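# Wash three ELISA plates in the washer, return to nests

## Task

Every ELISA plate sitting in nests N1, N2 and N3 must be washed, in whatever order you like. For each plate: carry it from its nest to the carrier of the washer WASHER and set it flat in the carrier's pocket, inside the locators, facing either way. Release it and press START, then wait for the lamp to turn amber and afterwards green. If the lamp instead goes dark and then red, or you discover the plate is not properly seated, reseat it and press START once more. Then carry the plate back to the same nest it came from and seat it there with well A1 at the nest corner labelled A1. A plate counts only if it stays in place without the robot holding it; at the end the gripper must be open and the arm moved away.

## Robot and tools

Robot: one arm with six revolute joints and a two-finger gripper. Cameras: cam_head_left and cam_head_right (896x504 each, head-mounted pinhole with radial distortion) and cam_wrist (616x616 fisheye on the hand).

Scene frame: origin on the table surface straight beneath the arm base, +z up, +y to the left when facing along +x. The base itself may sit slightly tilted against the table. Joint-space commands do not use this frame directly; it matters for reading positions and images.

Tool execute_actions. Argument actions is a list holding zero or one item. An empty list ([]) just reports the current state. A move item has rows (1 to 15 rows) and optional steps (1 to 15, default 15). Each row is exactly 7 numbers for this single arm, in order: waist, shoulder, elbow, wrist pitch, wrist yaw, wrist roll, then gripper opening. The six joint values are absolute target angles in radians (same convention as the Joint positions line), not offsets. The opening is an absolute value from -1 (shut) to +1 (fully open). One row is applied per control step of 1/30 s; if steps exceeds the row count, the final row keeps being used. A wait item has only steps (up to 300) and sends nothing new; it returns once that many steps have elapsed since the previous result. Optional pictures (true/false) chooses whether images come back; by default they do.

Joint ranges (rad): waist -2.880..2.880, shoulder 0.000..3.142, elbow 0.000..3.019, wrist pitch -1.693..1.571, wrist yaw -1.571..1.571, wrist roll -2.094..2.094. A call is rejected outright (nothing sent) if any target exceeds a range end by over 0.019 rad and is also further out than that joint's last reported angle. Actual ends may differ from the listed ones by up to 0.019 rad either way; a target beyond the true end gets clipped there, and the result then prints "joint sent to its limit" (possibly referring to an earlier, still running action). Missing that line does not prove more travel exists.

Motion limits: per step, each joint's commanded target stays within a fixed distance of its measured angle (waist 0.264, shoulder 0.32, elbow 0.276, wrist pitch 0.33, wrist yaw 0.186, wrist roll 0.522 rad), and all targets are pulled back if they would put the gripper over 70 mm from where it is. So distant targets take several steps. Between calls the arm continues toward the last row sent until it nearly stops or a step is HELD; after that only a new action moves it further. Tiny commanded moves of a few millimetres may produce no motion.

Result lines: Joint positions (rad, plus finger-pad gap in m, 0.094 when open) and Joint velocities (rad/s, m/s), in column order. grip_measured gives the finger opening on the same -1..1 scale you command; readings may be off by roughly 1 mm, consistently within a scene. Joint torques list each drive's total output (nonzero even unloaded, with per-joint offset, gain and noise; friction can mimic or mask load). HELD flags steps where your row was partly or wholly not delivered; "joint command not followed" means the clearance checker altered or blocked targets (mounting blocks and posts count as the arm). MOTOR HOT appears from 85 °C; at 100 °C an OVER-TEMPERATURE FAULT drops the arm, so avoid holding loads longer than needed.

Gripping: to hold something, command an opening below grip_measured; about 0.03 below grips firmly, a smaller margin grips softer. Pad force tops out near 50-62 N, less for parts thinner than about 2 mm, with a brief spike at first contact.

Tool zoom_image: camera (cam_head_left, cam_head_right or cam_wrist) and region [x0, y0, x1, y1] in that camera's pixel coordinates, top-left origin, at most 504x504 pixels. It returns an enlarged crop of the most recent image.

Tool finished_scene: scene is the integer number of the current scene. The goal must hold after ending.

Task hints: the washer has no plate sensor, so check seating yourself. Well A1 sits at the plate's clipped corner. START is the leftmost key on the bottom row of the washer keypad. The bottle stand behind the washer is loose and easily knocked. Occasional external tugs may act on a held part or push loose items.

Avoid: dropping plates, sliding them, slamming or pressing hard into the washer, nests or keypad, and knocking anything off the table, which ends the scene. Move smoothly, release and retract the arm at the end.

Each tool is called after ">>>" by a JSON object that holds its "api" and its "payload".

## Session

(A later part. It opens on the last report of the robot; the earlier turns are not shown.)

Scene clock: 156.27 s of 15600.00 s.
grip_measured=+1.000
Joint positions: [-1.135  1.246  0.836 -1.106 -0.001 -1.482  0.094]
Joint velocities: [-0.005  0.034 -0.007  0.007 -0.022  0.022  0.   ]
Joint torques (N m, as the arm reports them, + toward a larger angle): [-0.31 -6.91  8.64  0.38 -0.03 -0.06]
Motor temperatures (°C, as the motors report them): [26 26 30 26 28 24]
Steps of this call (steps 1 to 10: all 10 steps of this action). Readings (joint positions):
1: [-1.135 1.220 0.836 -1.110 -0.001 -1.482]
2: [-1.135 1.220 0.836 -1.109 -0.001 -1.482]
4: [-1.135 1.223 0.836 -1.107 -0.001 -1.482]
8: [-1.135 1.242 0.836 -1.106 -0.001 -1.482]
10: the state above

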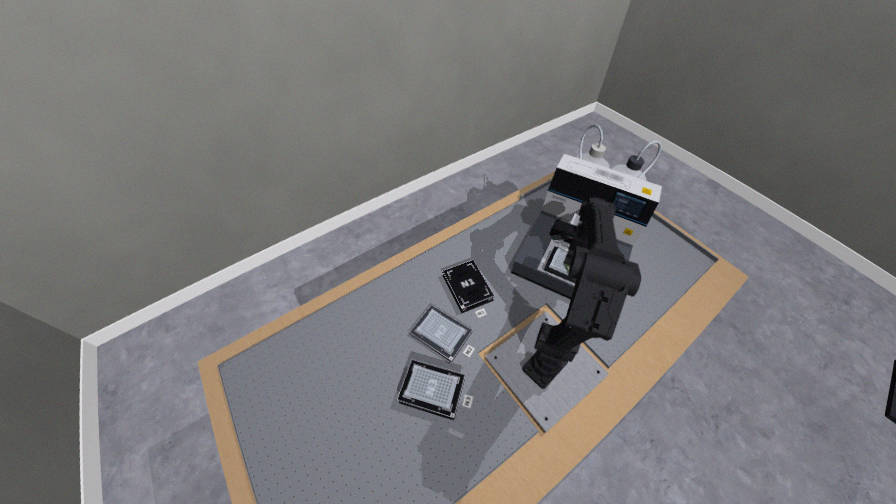

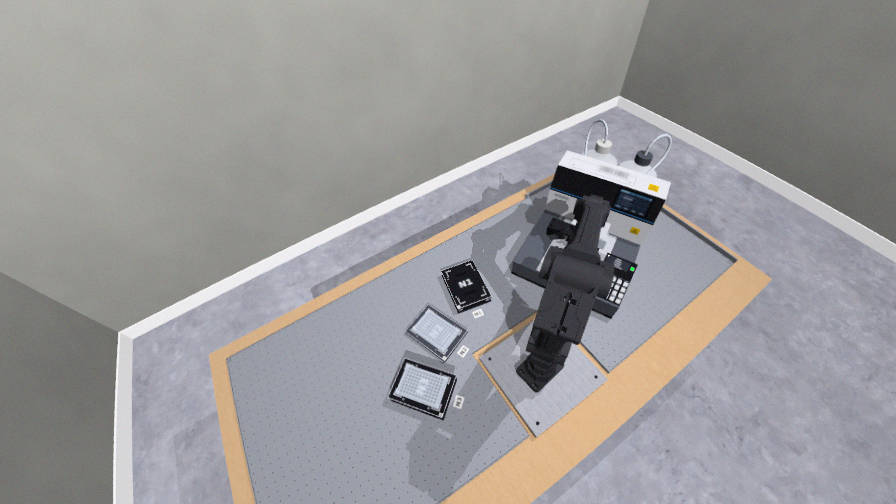

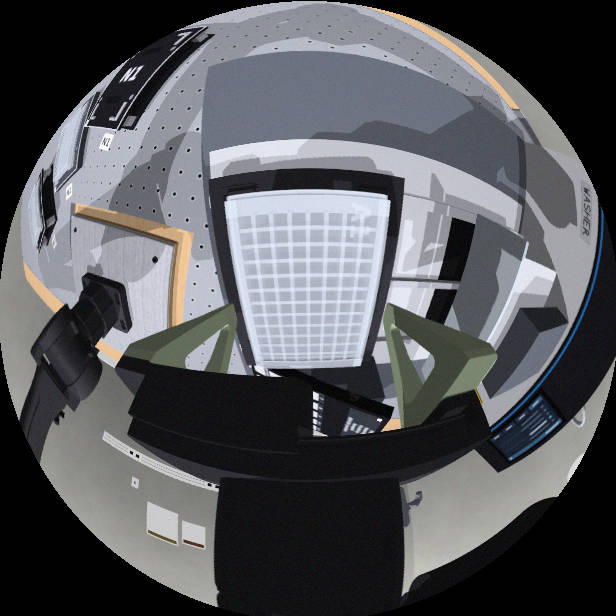

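>>> {"api": "execute_actions", "payload": {"actions": [{"rows":[[-1.135,1.27,0.828,-1.096,0,-1.482,1],[-1.135,1.27,0.828,-1.096,0,-1.482,1],[-1.135,1.28,0.828,-1.096,0,-1.482,1],[-1.135,1.28,0.828,-1.096,0,-1.482,1],[-1.135,1.29,0.828,-1.096,0,-1.482,1],[-1.135,1.29,0.828,-1.096,0,-1.482,1],[-1.135,1.3,0.828,-1.096,0,-1.482,1],[-1.135,1.3,0.828,-1.096,0,-1.482,1],[-1.135,1.308,0.828,-1.096,0,-1.482,1]]}], "pictures": false}}

>>> {"api": "execute_actions", "payload": {"actions": [{"rows":[[-1.135,1.3,0.836,-1.1,0,-1.482,0.74]]}]}}

Scene clock: 160.03 s of 15600.00 s.
grip_measured=+1.000
Joint positions: [-1.135  1.292  0.836 -1.104 -0.001 -1.482  0.094]
Joint velocities: [-0.005  0.005  0.002 -0.017 -0.051  0.022  0.   ]
Joint torques (N m, as the arm reports them, + toward a larger angle): [-0.28 -7.04  8.41  0.15 -0.03 -0.06]
Motor temperatures (°C, as the motors report them): [26 26 30 26 28 24]
Steps of this call (steps 1 to 15: the robot went on to your last target; steps 16 to 90: nothing new was sent; then 0.27 s passed at rest; steps 91 to 105: all 15 steps of this action). Readings (joint positions):
91: [-1.135 1.247 0.836 -1.106 -0.001 -1.482]
92: [-1.135 1.247 0.836 -1.106 -0.001 -1.482]
94: [-1.135 1.252 0.836 -1.106 -0.001 -1.482]
98: [-1.135 1.273 0.836 -1.106 -0.001 -1.482]
105: the state above

Scene clock: 160.53 s of 15600.00 s.
grip_measured=+0.763
Joint positions: [-1.135  1.292  0.836 -1.104 -0.001 -1.482  0.083]
Joint velocities: [-0.005 -0.005 -0.012 -0.007  0.022  0.037 -0.001]
Joint torques (N m, as the arm reports them, + toward a larger angle): [-0.31 -7.99  9.09 -0.01 -0.03 -0.07]
Motor temperatures (°C, as the motors report them): [26 26 30 26 28 24]
Steps of this call (steps 1 to 15: all 15 steps of this action). Readings (joint positions):
1: [-1.135 1.292 0.836 -1.104 -0.001 -1.482]
2: [-1.135 1.292 0.836 -1.104 -0.001 -1.482]
4: [-1.135 1.292 0.836 -1.104 -0.001 -1.482]
8: [-1.135 1.292 0.836 -1.104 -0.001 -1.482]
15: the state above

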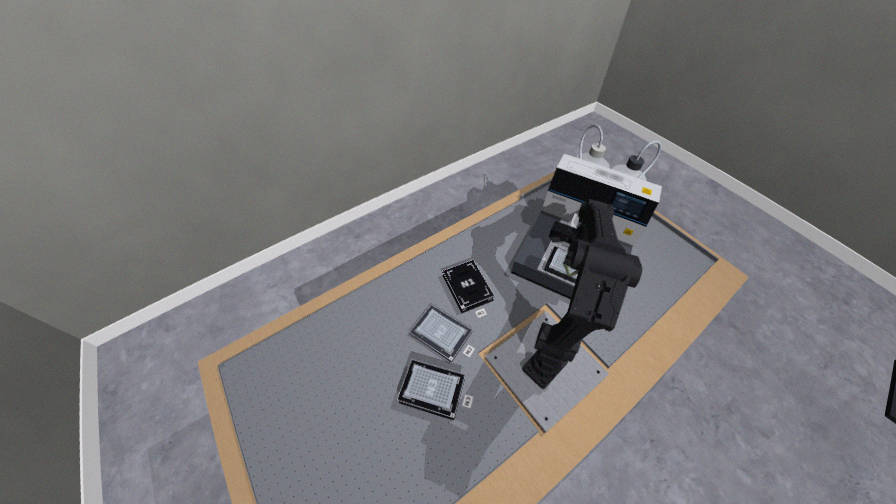

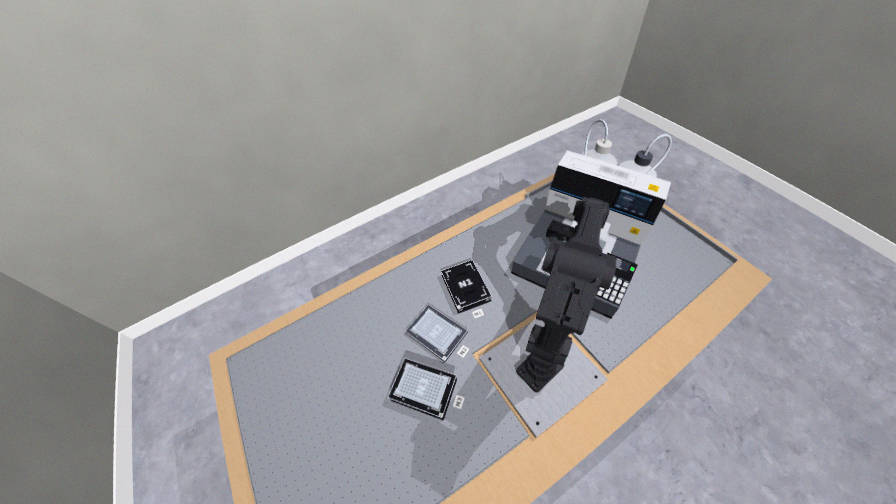

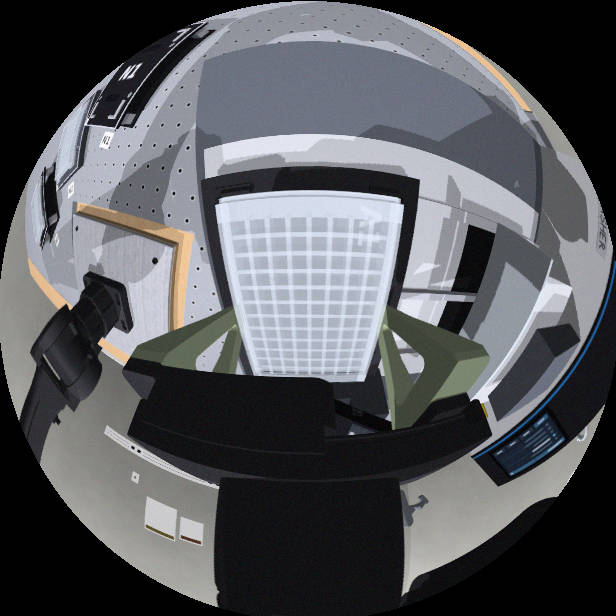

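>>> {"api": "execute_actions", "payload": {"actions": [{"rows":[[-1.135,1.28,0.836,-1.104,0,-1.482,0.73],[-1.135,1.27,0.836,-1.104,0,-1.482,0.73],[-1.135,1.26,0.836,-1.104,0,-1.482,0.73],[-1.135,1.25,0.836,-1.104,0,-1.482,0.73],[-1.135,1.24,0.836,-1.104,0,-1.482,0.73],[-1.135,1.23,0.88,-1.104,0,-1.482,0.73],[-1.135,1.22,0.9,-1.13,0,-1.482,0.73],[-1.135,1.22,0.92,-1.16,0,-1.482,0.73],[-1.135,1.22,0.94,-1.19,0,-1.482,0.73],[-1.135,1.22,0.96,-1.22,0,-1.482,0.73],[-1.135,1.22,0.98,-1.25,0,-1.482,0.73],[-1.135,1.22,1.0,-1.28,0,-1.482,0.73],[-1.135,1.22,1.02,-1.31,0,-1.482,0.73],[-1.135,1.22,1.02,-1.33,0,-1.482,0.73]]}], "pictures": false}}

>>> {"api": "execute_actions", "payload": {"actions": [{"rows":[[-1.11,1.22,1.02,-1.33,0,-1.42,0.73],[-1.08,1.22,1.02,-1.33,0,-1.36,0.73],[-1.04,1.22,1.02,-1.33,0,-1.3,0.73],[-1.0,1.22,1.02,-1.33,0,-1.24,0.73],[-0.96,1.22,1.02,-1.33,0,-1.18,0.73],[-0.92,1.22,1.02,-1.33,0,-1.12,0.73],[-0.88,1.22,1.02,-1.33,0,-1.06,0.73],[-0.84,1.22,1.02,-1.33,0,-1.0,0.73],[-0.8,1.22,1.02,-1.33,0,-0.94,0.73],[-0.76,1.22,1.02,-1.33,0,-0.88,0.73],[-0.72,1.22,1.02,-1.33,0,-0.82,0.73],[-0.68,1.22,1.02,-1.33,0,-0.76,0.73],[-0.64,1.22,1.02,-1.33,0,-0.7,0.73],[-0.6,1.22,1.02,-1.33,0,-0.64,0.73],[-0.56,1.22,1.02,-1.33,0,-0.58,0.73]]}], "pictures": false}}

>>> {"api": "execute_actions", "payload": {"actions": [{"rows":[[-0.52,1.23,1.02,-1.32,0,-0.52,0.73],[-0.48,1.24,1.02,-1.31,0,-0.46,0.73],[-0.44,1.25,1.02,-1.3,0,-0.4,0.73],[-0.4,1.26,1.02,-1.29,0,-0.34,0.73],[-0.36,1.27,1.02,-1.28,0,-0.28,0.73],[-0.32,1.28,1.0,-1.27,0,-0.22,0.73],[-0.28,1.29,0.98,-1.26,0,-0.16,0.73],[-0.24,1.3,0.97,-1.24,0,-0.1,0.73],[-0.2,1.31,0.96,-1.22,0,-0.04,0.73],[-0.16,1.32,0.95,-1.2,0,0.02,0.73],[-0.12,1.33,0.94,-1.18,0,0.08,0.73],[-0.09,1.34,0.93,-1.16,0,0.14,0.73],[-0.07,1.35,0.92,-1.14,0,0.2,0.73],[-0.055,1.36,0.91,-1.12,0,0.264,0.73],[-0.045,1.36,0.9,-1.1,0,0.264,0.73]]}], "pictures": false}}

>>> {"api": "execute_actions", "payload": {"actions": [{"rows":[[-0.04,1.36,0.89,-1.085,0,0.264,0.73],[-0.04,1.36,0.88,-1.07,0,0.264,0.73],[-0.04,1.36,0.87,-1.055,0,0.264,0.73],[-0.04,1.36,0.86,-1.04,0,0.264,0.73],[-0.04,1.36,0.85,-1.025,0,0.264,0.73],[-0.04,1.36,0.84,-1.01,0,0.264,0.73],[-0.04,1.36,0.83,-0.995,0,0.264,0.73],[-0.04,1.36,0.82,-0.98,0,0.264,0.73],[-0.04,1.36,0.81,-0.965,0,0.264,0.73],[-0.04,1.36,0.803,-0.95,0,0.264,0.73]]}], "pictures": false}}

>>> {"api": "execute_actions", "payload": {"actions": [{"steps":12}]}}

Scene clock: 174.83 s of 15600.00 s.
grip_measured=+0.763
Joint positions: [-1.135  1.233  0.963 -1.293 -0.001 -1.482  0.083]
Joint velocities: [-0.015 -0.044  0.442 -0.398  0.022  0.066 -0.001]
Joint torques (N m, as the arm reports them, + toward a larger angle): [-0.26 -9.87 12.78 -0.41 -0.03 -0.07]
Motor temperatures (°C, as the motors report them): [26 26 30 26 28 24]
Steps of this call (steps 1 to 15: the robot went on to your last target; steps 16 to 90: nothing new was sent; then 10.80 s passed at rest; steps 91 to 105: all 15 steps of this action). Readings (joint positions):
91: [-1.135 1.292 0.836 -1.104 -0.001 -1.482]
92: [-1.135 1.291 0.836 -1.104 -0.001 -1.482]
94: [-1.135 1.286 0.836 -1.104 -0.001 -1.482]
98: [-1.135 1.254 0.841 -1.120 -0.001 -1.482]
105: the state above

Scene clock: 175.33 s of 15600.00 s.
grip_measured=+0.763
Joint positions: [-0.627  1.225  0.982 -1.319  0.001 -0.836  0.083]
Joint velocities: [ 1.109 -0.015  0.002  0.012 -0.007  1.634 -0.   ]
Joint torques (N m, as the arm reports them, + toward a larger angle): [-0.32 -9.43 13.39 -0.71 -0.07  0.06]
Motor temperatures (°C, as the motors report them): [26 26 30 26 28 24]
Steps of this call (steps 1 to 15: all 15 steps of this action). Readings (joint positions):
1: [-1.134 1.231 0.974 -1.303 -0.001 -1.475]
2: [-1.129 1.228 0.980 -1.309 -0.001 -1.457]
4: [-1.096 1.225 0.982 -1.315 0.001 -1.397]
8: [-0.934 1.225 0.982 -1.319 0.001 -1.220]
15: the state above

Scene clock: 175.83 s of 15600.00 s.
grip_measured=+0.763
Joint positions: [-0.061  1.336  0.932 -1.143  0.001  0.046  0.083]
Joint velocities: [ 0.669  0.269 -0.33   0.54   0.007  1.282  0.001]
Joint torques (N m, as the arm reports them, + toward a larger angle): [-1.42 -9.69  8.28 -0.1   0.    0.1 ]
Motor temperatures (°C, as the motors report them): [26 26 30 26 28 24]
Steps of this call (steps 1 to 15: all 15 steps of this action). Readings (joint positions):
1: [-0.589 1.225 0.982 -1.319 0.001 -0.778]
2: [-0.551 1.225 0.982 -1.319 0.001 -0.719]
4: [-0.474 1.228 0.982 -1.312 0.001 -0.601]
8: [-0.315 1.257 0.982 -1.275 0.001 -0.363]
15: the state above

Scene clock: 176.33 s of 15600.00 s.
grip_measured=+0.763
Joint positions: [-0.029  1.354  0.811 -0.965  0.     0.24   0.083]
Joint velocities: [ 0.005 -0.015  0.002  0.056  0.022  0.081 -0.   ]
Joint torques (N m, as the arm reports them, + toward a larger angle): [-0.71 -9.12  7.96  0.47  0.03  0.1 ]
Motor temperatures (°C, as the motors report them): [26 26 30 26 28 24]
Steps of this call (steps 1 to 15: all 15 steps of this action). Readings (joint positions):
1: [-0.042 1.344 0.920 -1.125 0.001 0.086]
2: [-0.030 1.350 0.907 -1.108 0.000 0.118]
4: [-0.026 1.354 0.883 -1.079 0.000 0.164]
8: [-0.029 1.354 0.846 -1.019 0.000 0.213]
15: the state above

Scene clock: 176.73 s of 15600.00 s.
grip_measured=+0.763
Joint positions: [-0.029  1.354  0.811 -0.961  0.     0.247  0.083]
Joint velocities: [-0.015  0.005 -0.002 -0.022 -0.022 -0.066 -0.   ]
Joint torques (N m, as the arm reports them, + toward a larger angle): [-0.7  -9.34  7.99  0.43  0.04  0.1 ]
Motor temperatures (°C, as the motors report them): [26 26 30 26 28 24]
Steps of this call (steps 1 to 12: the robot went on to your last target). Readings (joint positions):
1: [-0.029 1.354 0.811 -0.963 0.000 0.242]
2: [-0.029 1.354 0.811 -0.962 0.000 0.243]
4: [-0.029 1.354 0.811 -0.961 0.000 0.244]
8: [-0.029 1.354 0.811 -0.961 0.000 0.246]
12: the state above

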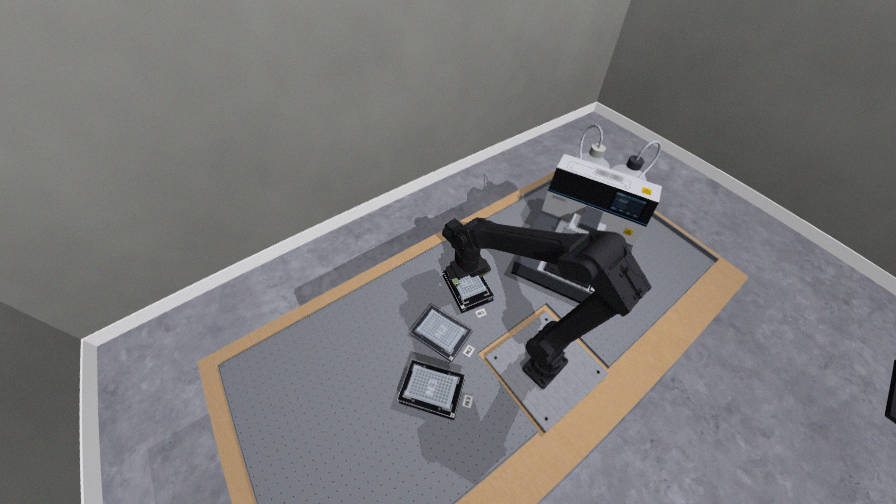

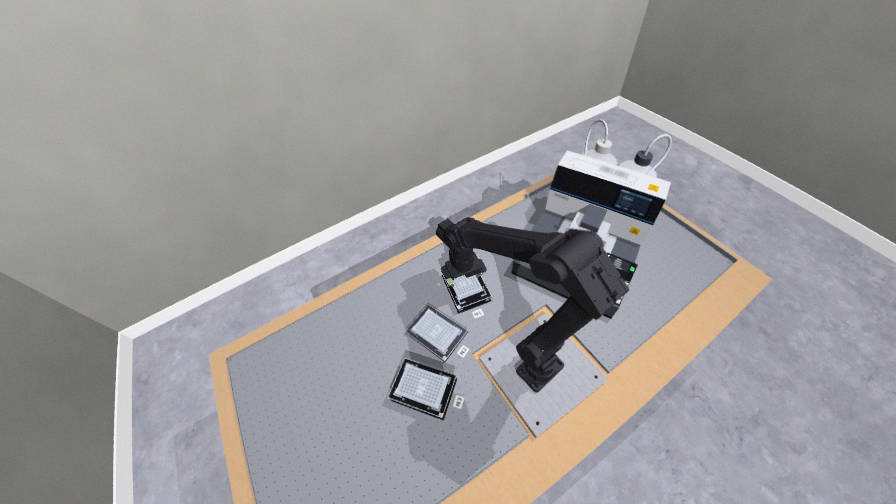

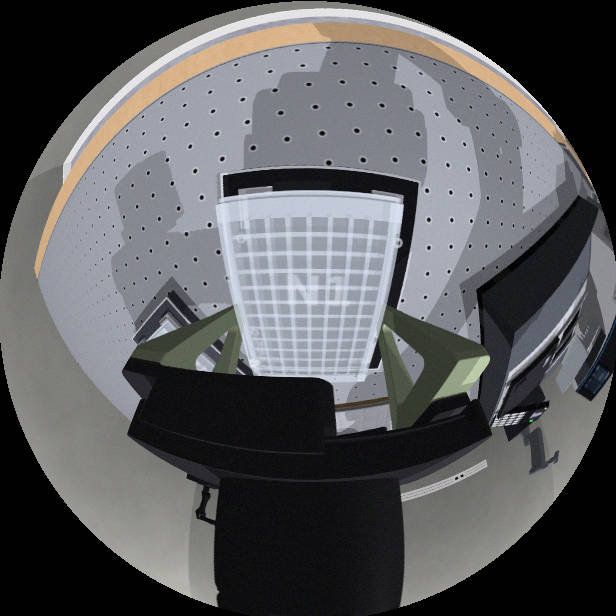

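>>> {"api": "execute_actions", "payload": {"actions": [{"rows":[[-0.051,1.36,0.805,-0.96,0,0.25,0.73],[-0.051,1.36,0.805,-0.96,0,0.25,0.73],[-0.051,1.36,0.805,-0.96,0,0.25,0.73],[-0.051,1.36,0.805,-0.96,0,0.25,0.73],[-0.051,1.38,0.805,-0.96,0,0.25,0.73],[-0.051,1.38,0.805,-0.96,0,0.25,0.73],[-0.051,1.39,0.805,-0.96,0,0.25,0.73],[-0.051,1.39,0.805,-0.96,0,0.25,0.73],[-0.051,1.4,0.805,-0.96,0,0.25,0.73]]}]}}

>>> {"api": "zoom_image", "payload": {"camera": "cam_wrist", "region": [160,120,460,400]}}

Scene clock: 180.97 s of 15600.00 s.
grip_measured=+0.763
Joint positions: [-0.041  1.386  0.811 -0.961  0.     0.247  0.083]
Joint velocities: [-0.005 -0.005 -0.022 -0.012 -0.051  0.007 -0.001]
Joint torques (N m, as the arm reports them, + toward a larger angle): [-0.67 -8.69  7.83 -0.06  0.04 -0.05]
Motor temperatures (°C, as the motors report them): [26 26 30 26 28 24]
Steps of this call (steps 1 to 15: the robot went on to your last target; steps 16 to 90: nothing new was sent; then 0.73 s passed at rest; steps 91 to 105: all 15 steps of this action). Readings (joint positions):
91: [-0.030 1.354 0.811 -0.961 0.000 0.247]
92: [-0.031 1.354 0.811 -0.961 0.000 0.247]
94: [-0.036 1.354 0.811 -0.961 0.000 0.247]
98: [-0.041 1.361 0.811 -0.961 0.000 0.247]
105: the state above

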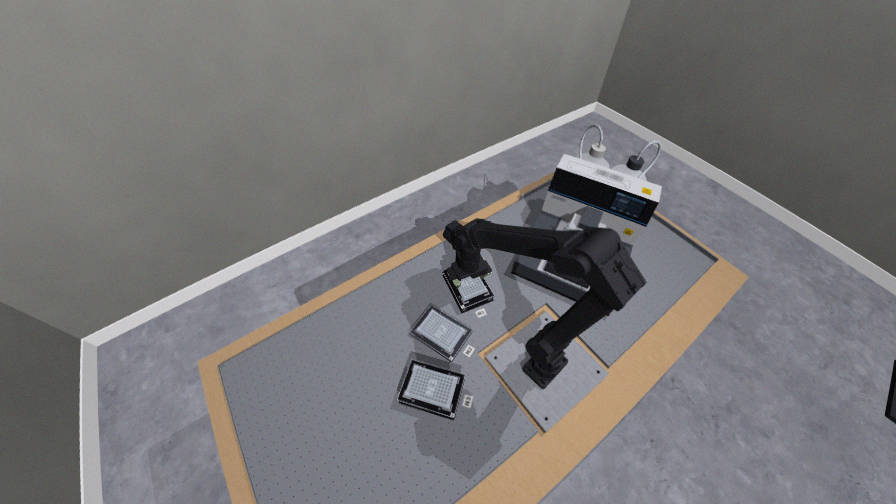

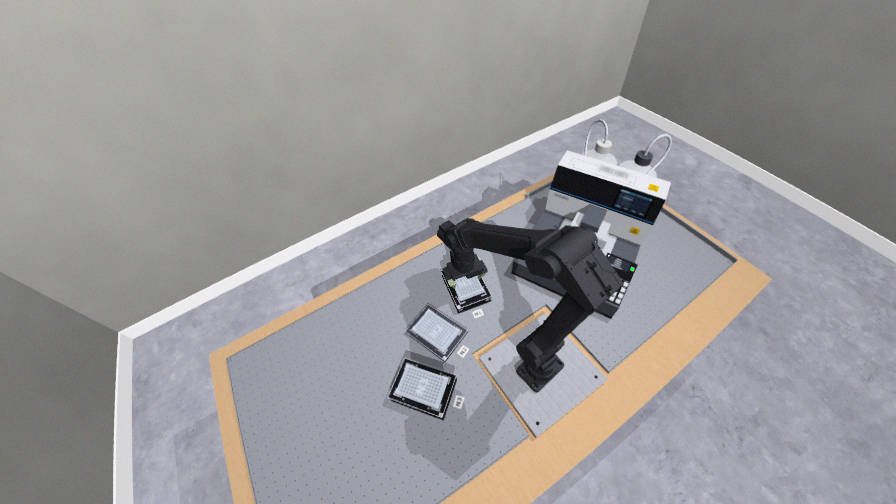

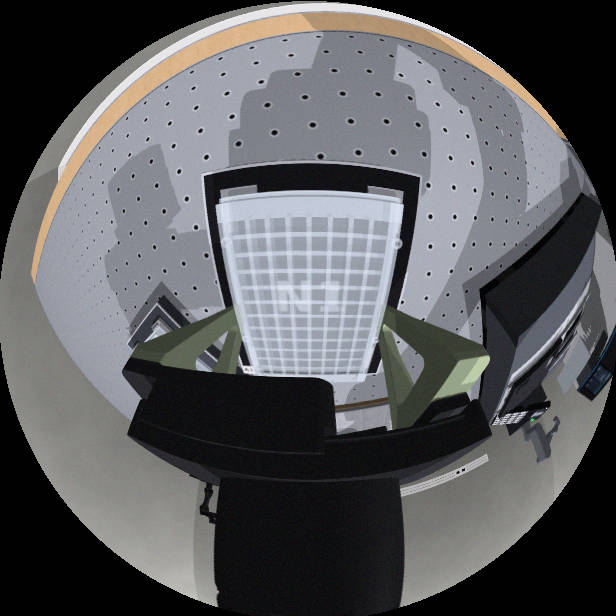

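Region (160, 120, 460, 400) of cam_wrist's 616x616 image, scaled by 1.680, with more detail than that image has; it fills the top 470 rows of this view, and the rest is white.

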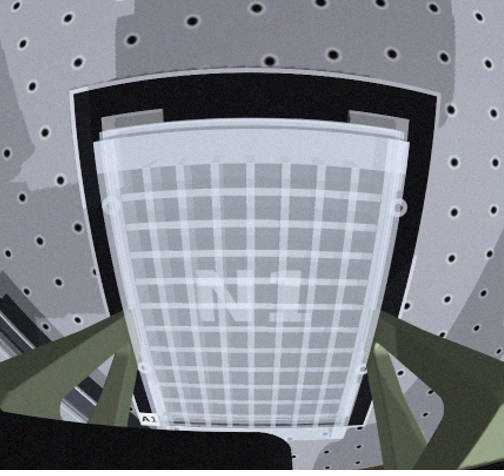

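Slightly forward; tilt the wrist in a little while descending.

>>> {"api": "execute_actions", "payload": {"actions": [{"rows":[[-0.051,1.4,0.805,-0.976,0,0.25,0.73],[-0.051,1.4,0.805,-0.976,0,0.25,0.73],[-0.051,1.4,0.805,-0.976,0,0.25,0.73],[-0.051,1.4,0.805,-0.976,0,0.25,0.73],[-0.051,1.41,0.805,-0.976,0,0.25,0.73],[-0.051,1.41,0.805,-0.976,0,0.25,0.73],[-0.051,1.41,0.805,-0.976,0,0.25,0.73],[-0.051,1.42,0.805,-0.976,0,0.25,0.73],[-0.051,1.42,0.805,-0.976,0,0.25,0.73],[-0.051,1.42,0.805,-0.976,0,0.25,0.73],[-0.051,1.426,0.805,-0.976,0,0.25,0.73]]}]}}

>>> {"api": "zoom_image", "payload": {"camera": "cam_wrist", "region": [160,120,460,400]}}

Scene clock: 185.13 s of 15600.00 s.
grip_measured=+0.763
Joint positions: [-0.041  1.406  0.811 -0.967  0.     0.247  0.083]
Joint velocities: [-0.005  0.005  0.007 -0.022 -0.066  0.007  0.001]
Joint torques (N m, as the arm reports them, + toward a larger angle): [-0.67 -8.15  7.73 -0.64  0.04 -0.05]
Motor temperatures (°C, as the motors report them): [26 26 30 26 28 24]
Steps of this call (steps 1 to 15: the robot went on to your last target; steps 16 to 90: nothing new was sent; then 0.67 s passed at rest; steps 91 to 105: all 15 steps of this action). Readings (joint positions):
91: [-0.041 1.386 0.811 -0.962 0.000 0.247]
92: [-0.041 1.386 0.811 -0.963 0.000 0.247]
94: [-0.041 1.386 0.811 -0.966 0.000 0.247]
98: [-0.041 1.390 0.811 -0.966 0.000 0.247]
105: the state above

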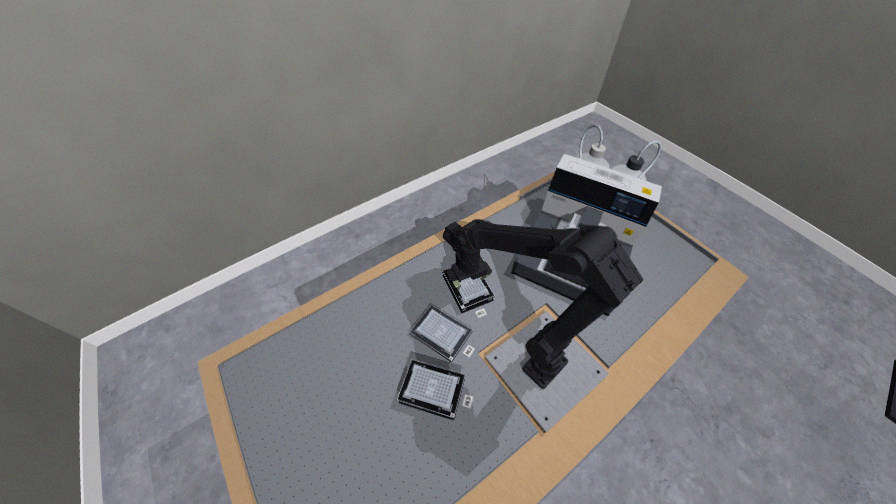

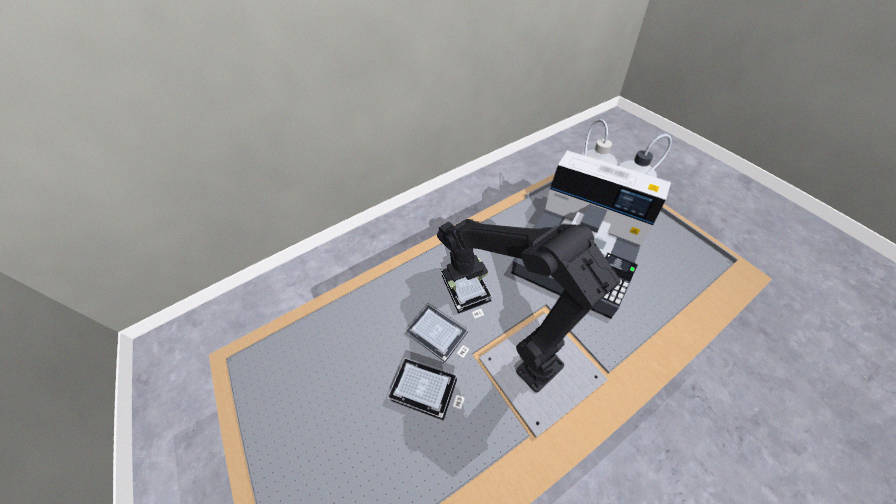

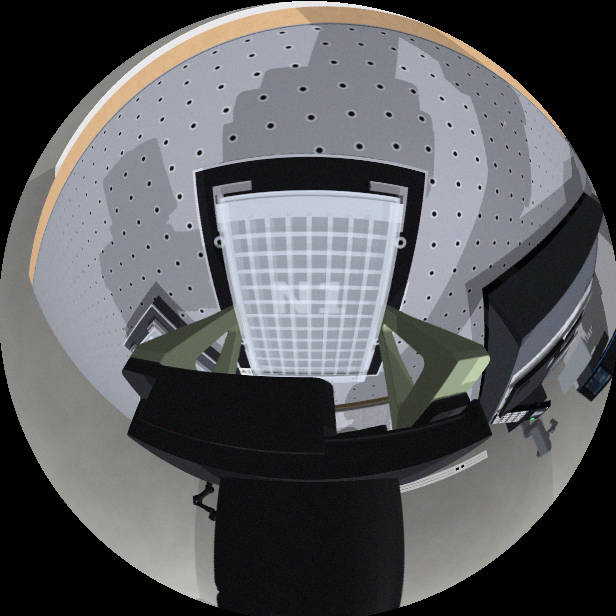

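Region (160, 120, 460, 400) of cam_wrist's 616x616 image, scaled by 1.680, with more detail than that image has; it fills the top 470 rows of this view, and the rest is white.

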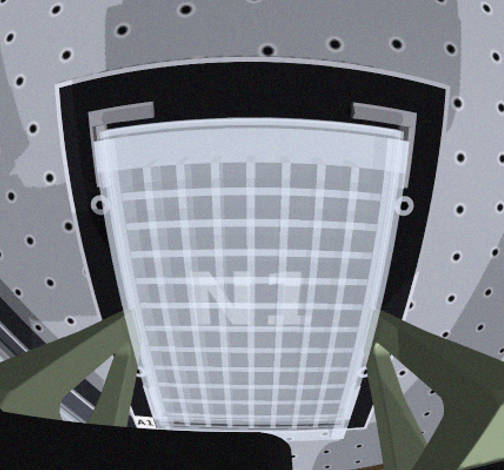

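>>> {"api": "execute_actions", "payload": {"actions": [{"rows":[[-0.041,1.41,0.811,-0.967,0,0.25,1],[-0.041,1.41,0.811,-0.967,0,0.25,1],[-0.041,1.41,0.811,-0.967,0,0.25,1],[-0.041,1.41,0.811,-0.967,0,0.25,1],[-0.041,1.41,0.811,-0.967,0,0.25,1],[-0.041,1.41,0.811,-0.967,0,0.25,1],[-0.041,1.41,0.811,-0.967,0,0.25,1],[-0.041,1.39,0.811,-0.967,0,0.25,1],[-0.041,1.38,0.811,-0.97,0,0.25,1],[-0.041,1.37,0.811,-0.98,0,0.25,1],[-0.041,1.36,0.811,-0.985,0,0.25,1],[-0.041,1.35,0.811,-0.99,0,0.25,1],[-0.041,1.34,0.811,-0.995,0,0.25,1],[-0.041,1.33,0.811,-1.0,0,0.25,1],[-0.041,1.32,0.811,-1.0,0,0.25,1]]}], "pictures": false}}

>>> {"api": "execute_actions", "payload": {"actions": [{"rows":[[-0.041,1.31,0.86,-1.02,0,0.25,1],[-0.041,1.3,0.88,-1.05,0,0.25,1],[-0.041,1.3,0.9,-1.08,0,0.25,1],[-0.041,1.3,0.92,-1.11,0,0.25,1],[-0.041,1.3,0.94,-1.14,0,0.25,1],[-0.041,1.3,0.96,-1.17,0,0.25,1],[-0.041,1.3,0.97,-1.2,0,0.25,1]],"steps":12}]}}

>>> {"api": "execute_actions", "payload": {"actions": [{"rows":[[-0.01,1.3,0.97,-1.2,0,0.25,1],[0.03,1.3,0.97,-1.2,0,0.25,1],[0.08,1.29,0.97,-1.2,0,0.25,1],[0.13,1.29,0.97,-1.21,0,0.25,1],[0.18,1.28,0.97,-1.21,0,0.25,1],[0.23,1.28,0.97,-1.22,0,0.25,1],[0.28,1.27,0.97,-1.22,0,0.25,1],[0.33,1.27,0.97,-1.23,0,0.25,1],[0.38,1.27,0.97,-1.23,0,0.25,1],[0.43,1.27,0.97,-1.23,0,0.25,1],[0.48,1.27,0.97,-1.23,0,0.25,1],[0.52,1.27,0.97,-1.23,0,0.25,1],[0.55,1.27,0.97,-1.23,0,0.25,1],[0.57,1.27,0.97,-1.23,0,0.25,1],[0.58,1.27,0.97,-1.23,0,0.25,1]]}], "pictures": false}}

>>> {"api": "execute_actions", "payload": {"actions": [{"steps":12}]}}

Scene clock: 197.33 s of 15600.00 s.
grip_measured=+1.000
Joint positions: [-0.041  1.36   0.811 -0.986  0.     0.247  0.094]
Joint velocities: [ 0.005 -0.347 -0.012 -0.1   -0.066 -0.007  0.   ]
Joint torques (N m, as the arm reports them, + toward a larger angle): [  0.05 -11.6    8.6   -0.4    0.04  -0.04]
Motor temperatures (°C, as the motors report them): [26 26 29 26 28 24]
Steps of this call (steps 1 to 15: the robot went on to your last target; steps 16 to 90: nothing new was sent; then 8.70 s passed at rest; steps 91 to 105: all 15 steps of this action). Readings (joint positions):
91: [-0.041 1.406 0.811 -0.967 0.000 0.247]
92: [-0.041 1.406 0.811 -0.967 0.000 0.247]
94: [-0.041 1.406 0.811 -0.967 0.000 0.247]
98: [-0.041 1.405 0.811 -0.967 0.000 0.247]
105: the state above

Scene clock: 197.73 s of 15600.00 s.
grip_measured=+1.000
Joint positions: [-0.041  1.306  0.935 -1.184  0.     0.247  0.094]
Joint velocities: [-0.005 -0.015  0.002 -0.071  0.022 -0.081  0.   ]
Joint torques (N m, as the arm reports them, + toward a larger angle): [ -0.03 -10.63  12.64  -0.68   0.03  -0.04]
Motor temperatures (°C, as the motors report them): [26 26 29 26 28 24]
Steps of this call (steps 1 to 12: all 12 steps of this action). Readings (joint positions):
1: [-0.041 1.348 0.811 -0.992 0.000 0.247]
2: [-0.041 1.335 0.814 -1.007 0.000 0.247]
4: [-0.041 1.317 0.832 -1.054 0.000 0.247]
8: [-0.041 1.310 0.906 -1.160 0.000 0.247]
12: the state above

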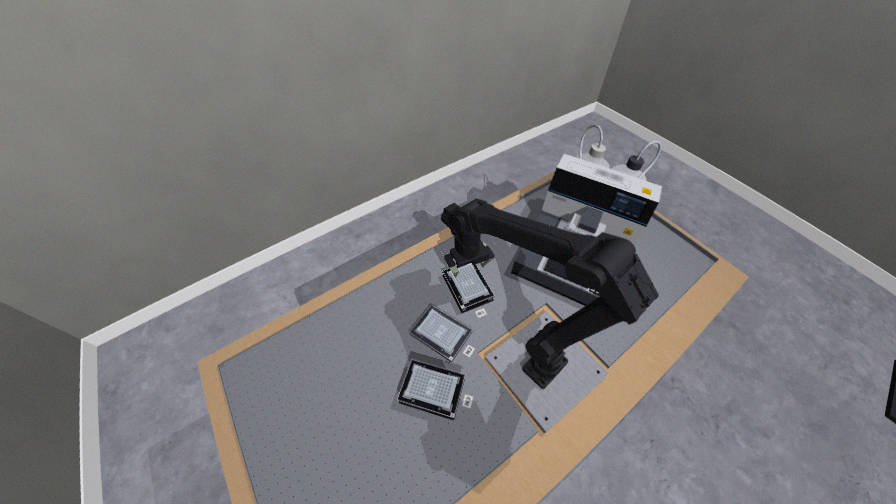

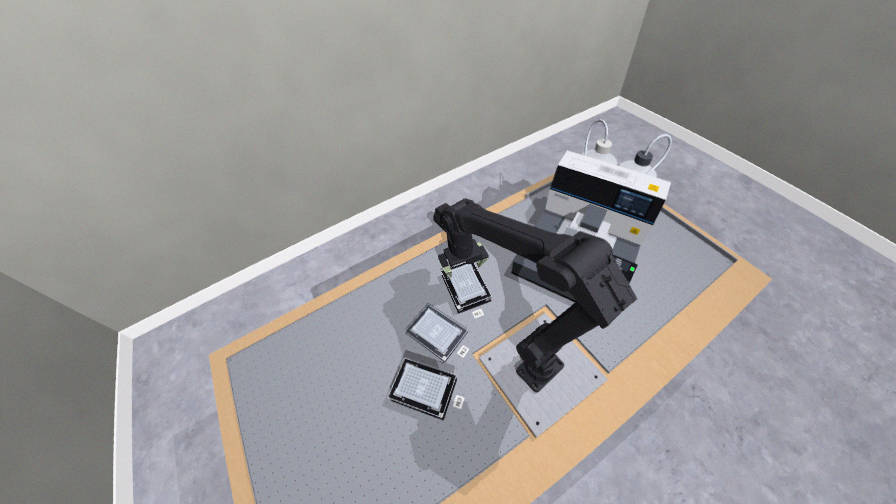

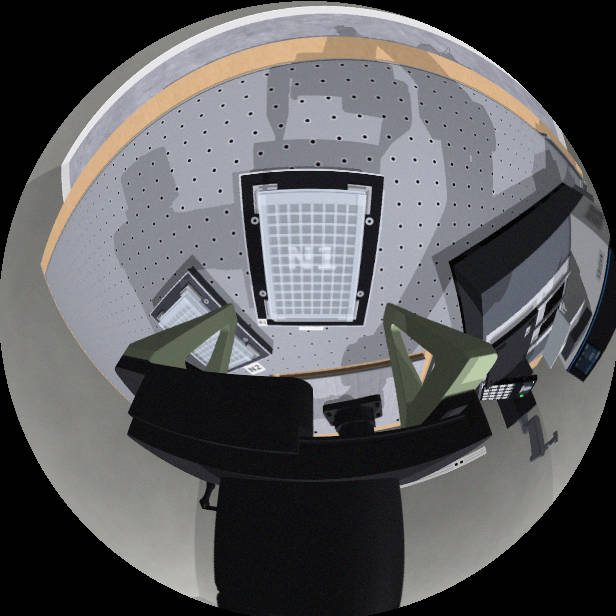

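Scene clock: 198.23 s of 15600.00 s.
grip_measured=+1.000
Joint positions: [ 0.572  1.287  0.935 -1.218 -0.     0.247  0.094]
Joint velocities: [ 0.786 -0.024  0.002 -0.017 -0.037 -0.051  0.   ]
Joint torques (N m, as the arm reports them, + toward a larger angle): [ -2.4  -11.16  12.77  -0.64   0.03  -0.04]
Motor temperatures (°C, as the motors report them): [26 26 29 26 28 24]
Steps of this call (steps 1 to 15: all 15 steps of this action). Readings (joint positions):
1: [-0.039 1.306 0.935 -1.186 0.000 0.247]
2: [-0.033 1.306 0.935 -1.189 0.000 0.247]
4: [0.009 1.305 0.935 -1.192 0.001 0.247]
8: [0.213 1.299 0.935 -1.206 0.002 0.247]
15: the state above

Scene clock: 198.63 s of 15600.00 s.
grip_measured=+1.000
Joint positions: [ 0.59   1.286  0.935 -1.221 -0.001  0.247  0.094]
Joint velocities: [-0.015 -0.005  0.002 -0.002 -0.007 -0.022  0.   ]
Joint torques (N m, as the arm reports them, + toward a larger angle): [ -0.17 -11.09  12.82  -0.55   0.05  -0.04]
Motor temperatures (°C, as the motors report them): [26 26 30 26 28 24]
Steps of this call (steps 1 to 12: the robot went on to your last target). Readings (joint positions):
1: [0.592 1.286 0.935 -1.219 -0.001 0.247]
2: [0.602 1.286 0.935 -1.220 -0.001 0.247]
4: [0.602 1.286 0.935 -1.221 -0.001 0.247]
8: [0.591 1.286 0.935 -1.221 -0.001 0.247]
12: the state above

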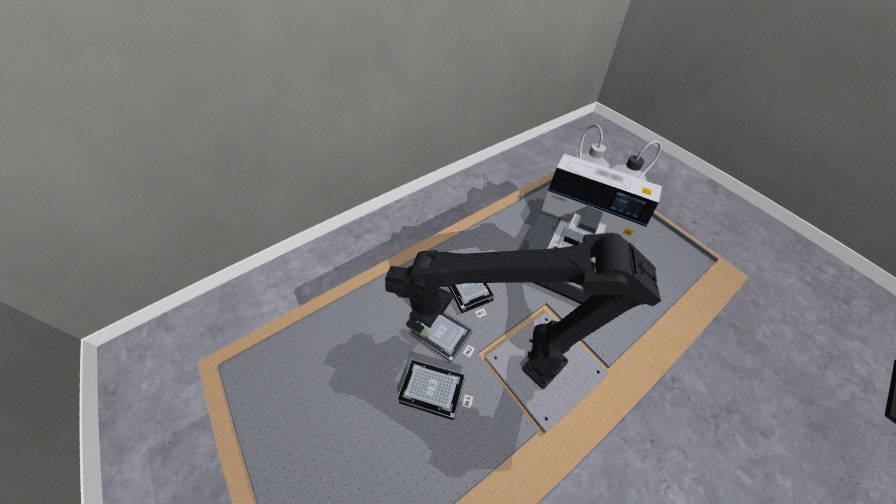

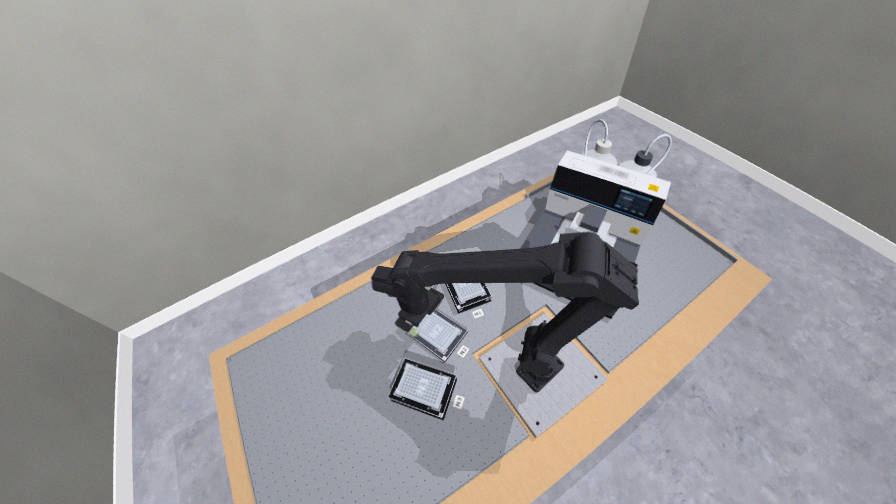

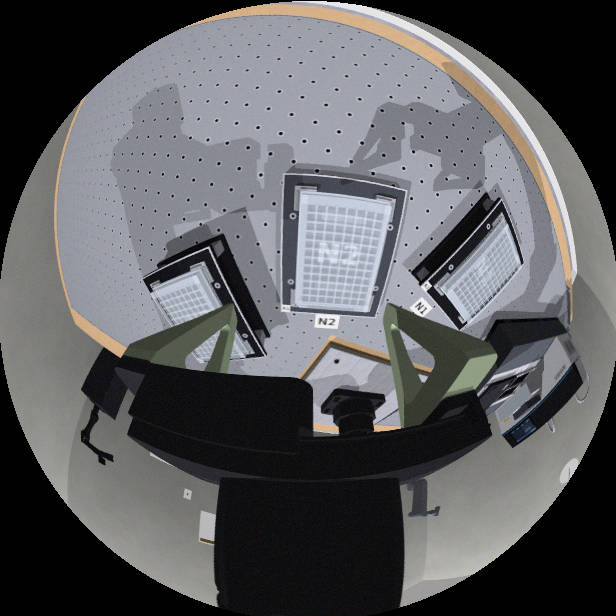

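>>> {"api": "execute_actions", "payload": {"actions": [{"rows":[[0.57,1.3,0.92,-1.2,0,0.25,1],[0.55,1.3,0.905,-1.18,0,0.25,1],[0.53,1.31,0.89,-1.16,0,0.25,1],[0.51,1.31,0.875,-1.14,0,0.25,1],[0.495,1.32,0.86,-1.12,0,0.25,1],[0.485,1.32,0.845,-1.1,0,0.25,1],[0.485,1.33,0.83,-1.08,0,0.25,1],[0.485,1.335,0.815,-1.06,0,0.25,1],[0.485,1.34,0.8,-1.04,0,0.25,1],[0.485,1.345,0.792,-1.025,0,0.25,1]]}], "pictures": false}}

>>> {"api": "execute_actions", "payload": {"actions": [{"steps":8}]}}

Scene clock: 202.57 s of 15600.00 s.
grip_measured=+1.000
Joint positions: [ 0.481  1.339  0.795 -1.041 -0.001  0.247  0.094]
Joint velocities: [-0.015  0.005 -0.002  0.056 -0.022  0.007  0.   ]
Joint torques (N m, as the arm reports them, + toward a larger angle): [ 0.63 -8.81  8.31  0.39  0.05 -0.04]
Motor temperatures (°C, as the motors report them): [26 26 30 26 28 24]
Steps of this call (steps 1 to 30: the robot went on to your last target; steps 31 to 90: nothing new was sent; then 0.43 s passed at rest; steps 91 to 105: all 15 steps of this action). Readings (joint positions):
91: [0.589 1.286 0.935 -1.219 -0.001 0.247]
92: [0.586 1.286 0.932 -1.211 -0.001 0.247]
94: [0.568 1.286 0.917 -1.179 -0.001 0.247]
98: [0.498 1.297 0.857 -1.105 -0.001 0.247]
105: the state above

Scene clock: 202.83 s of 15600.00 s.
grip_measured=+1.000
Joint positions: [ 0.481  1.339  0.795 -1.035 -0.001  0.247  0.094]
Joint velocities: [ 0.005 -0.015 -0.002  0.012 -0.051 -0.095  0.   ]
Joint torques (N m, as the arm reports them, + toward a larger angle): [ 0.46 -8.75  8.41  0.2   0.06 -0.04]
Motor temperatures (°C, as the motors report them): [26 26 30 26 28 24]
Steps of this call (steps 1 to 8: the robot went on to your last target). Readings (joint positions):
1: [0.481 1.339 0.795 -1.039 -0.001 0.247]
2: [0.481 1.339 0.795 -1.037 -0.001 0.247]
4: [0.481 1.339 0.795 -1.036 -0.001 0.247]
8: the state above

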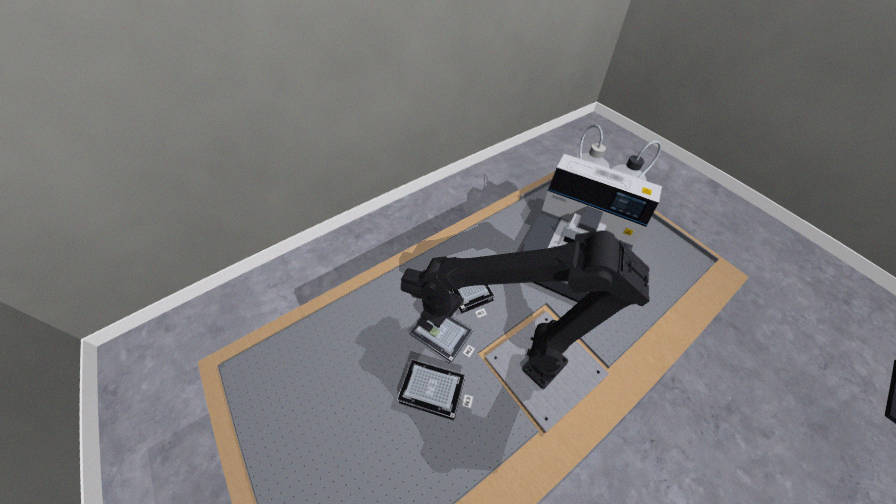

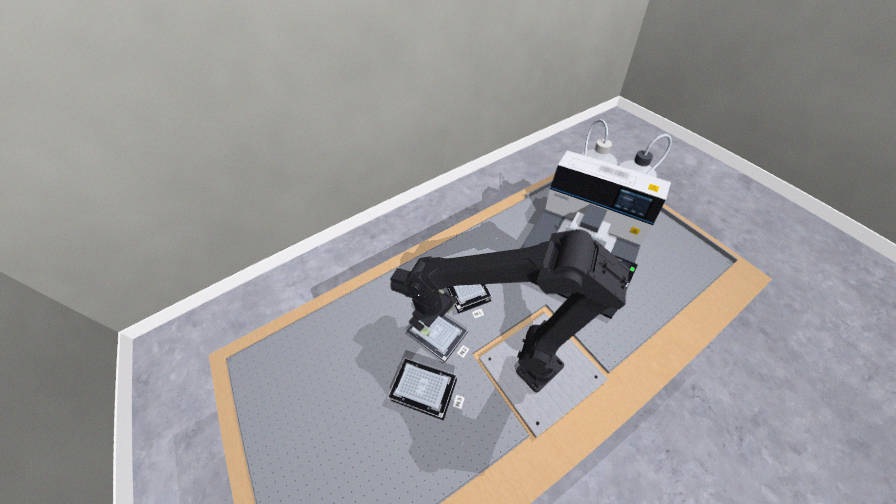

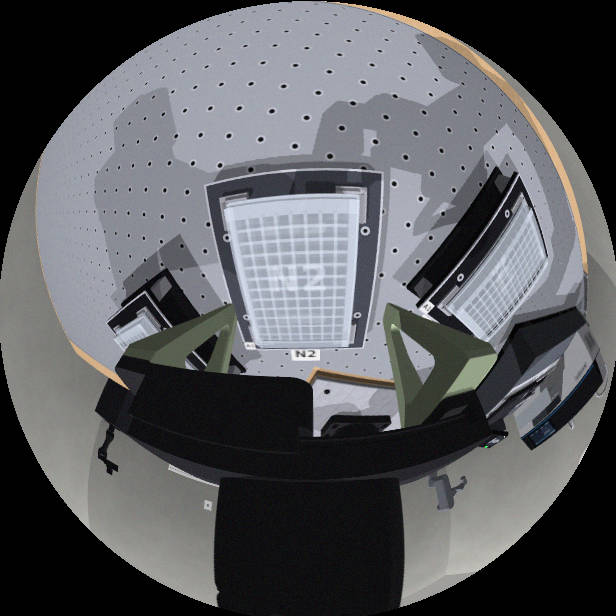

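>>> {"api": "execute_actions", "payload": {"actions": [{"rows":[[0.5,1.36,0.78,-1.01,0,0.22,1],[0.5,1.36,0.78,-1.0,0,0.22,1],[0.51,1.37,0.77,-0.98,0,0.2,1],[0.51,1.37,0.77,-0.97,0,0.2,1],[0.52,1.38,0.76,-0.95,0,0.2,1],[0.524,1.38,0.76,-0.94,0,0.2,1],[0.524,1.388,0.748,-0.933,0,0.2,1]]}], "pictures": false}}

>>> {"api": "execute_actions", "payload": {"actions": [{"steps":8}]}}

Scene clock: 206.77 s of 15600.00 s.
grip_measured=+1.000
Joint positions: [ 0.517  1.375  0.756 -0.944 -0.001  0.218  0.094]
Joint velocities: [-0.005 -0.024  0.017  0.027 -0.095 -0.022  0.   ]
Joint torques (N m, as the arm reports them, + toward a larger angle): [ 0.57 -7.99  7.47  0.22  0.05 -0.24]
Motor temperatures (°C, as the motors report them): [26 26 30 26 28 24]
Steps of this call (steps 1 to 15: the robot went on to your last target; steps 16 to 90: nothing new was sent; then 0.43 s passed at rest; steps 91 to 105: all 15 steps of this action). Readings (joint positions):
91: [0.481 1.339 0.795 -1.032 -0.001 0.245]
92: [0.483 1.339 0.794 -1.025 -0.001 0.244]
94: [0.488 1.341 0.789 -1.002 -0.001 0.235]
98: [0.510 1.359 0.771 -0.953 -0.001 0.224]
105: the state above

Scene clock: 207.03 s of 15600.00 s.
grip_measured=+1.000
Joint positions: [ 0.517  1.375  0.756 -0.943 -0.001  0.217  0.094]
Joint velocities: [-0.015 -0.015  0.017 -0.002 -0.095 -0.007  0.   ]
Joint torques (N m, as the arm reports them, + toward a larger angle): [ 0.65 -8.02  7.52  0.31  0.05 -0.23]
Motor temperatures (°C, as the motors report them): [26 26 30 26 28 24]
Steps of this call (steps 1 to 8: the robot went on to your last target). Readings (joint positions):
1: [0.517 1.375 0.756 -0.944 -0.001 0.218]
2: [0.517 1.375 0.756 -0.943 -0.001 0.218]
4: [0.517 1.375 0.756 -0.943 -0.001 0.218]
8: the state above

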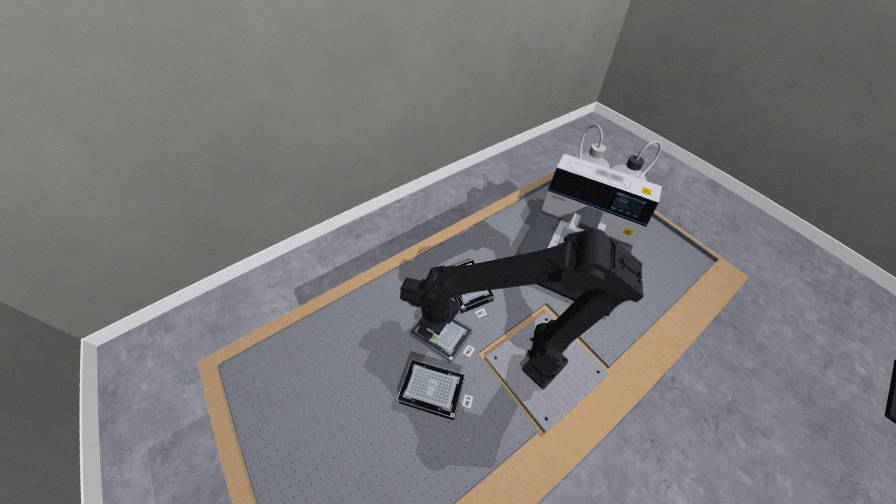

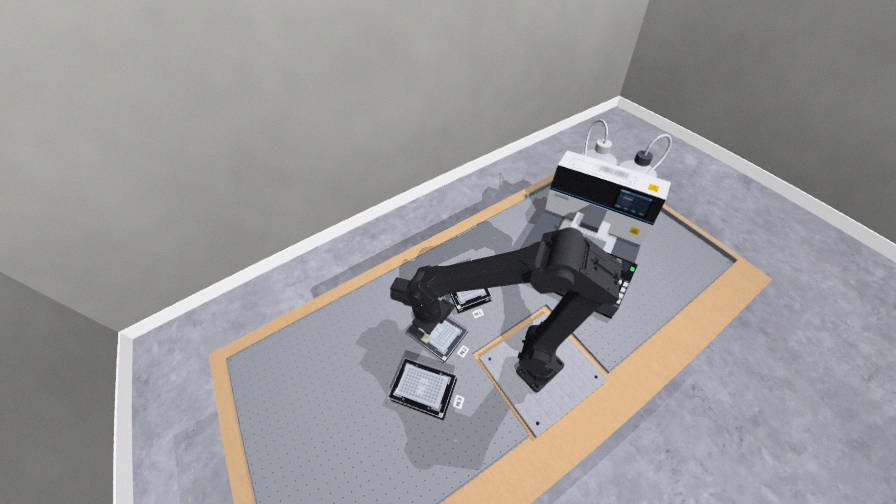

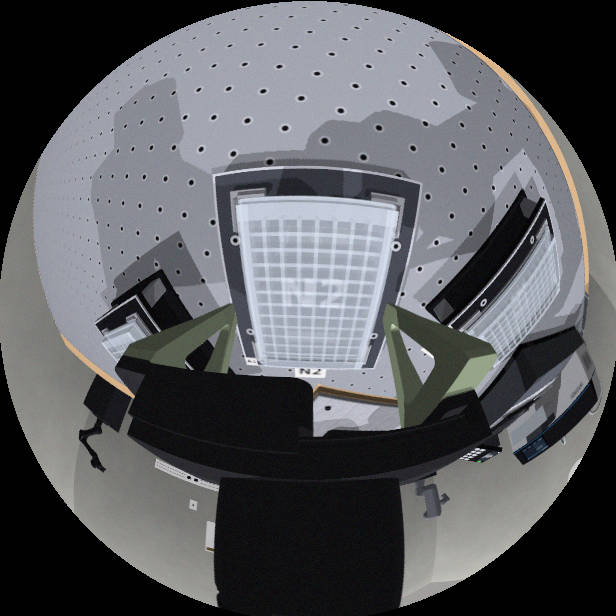

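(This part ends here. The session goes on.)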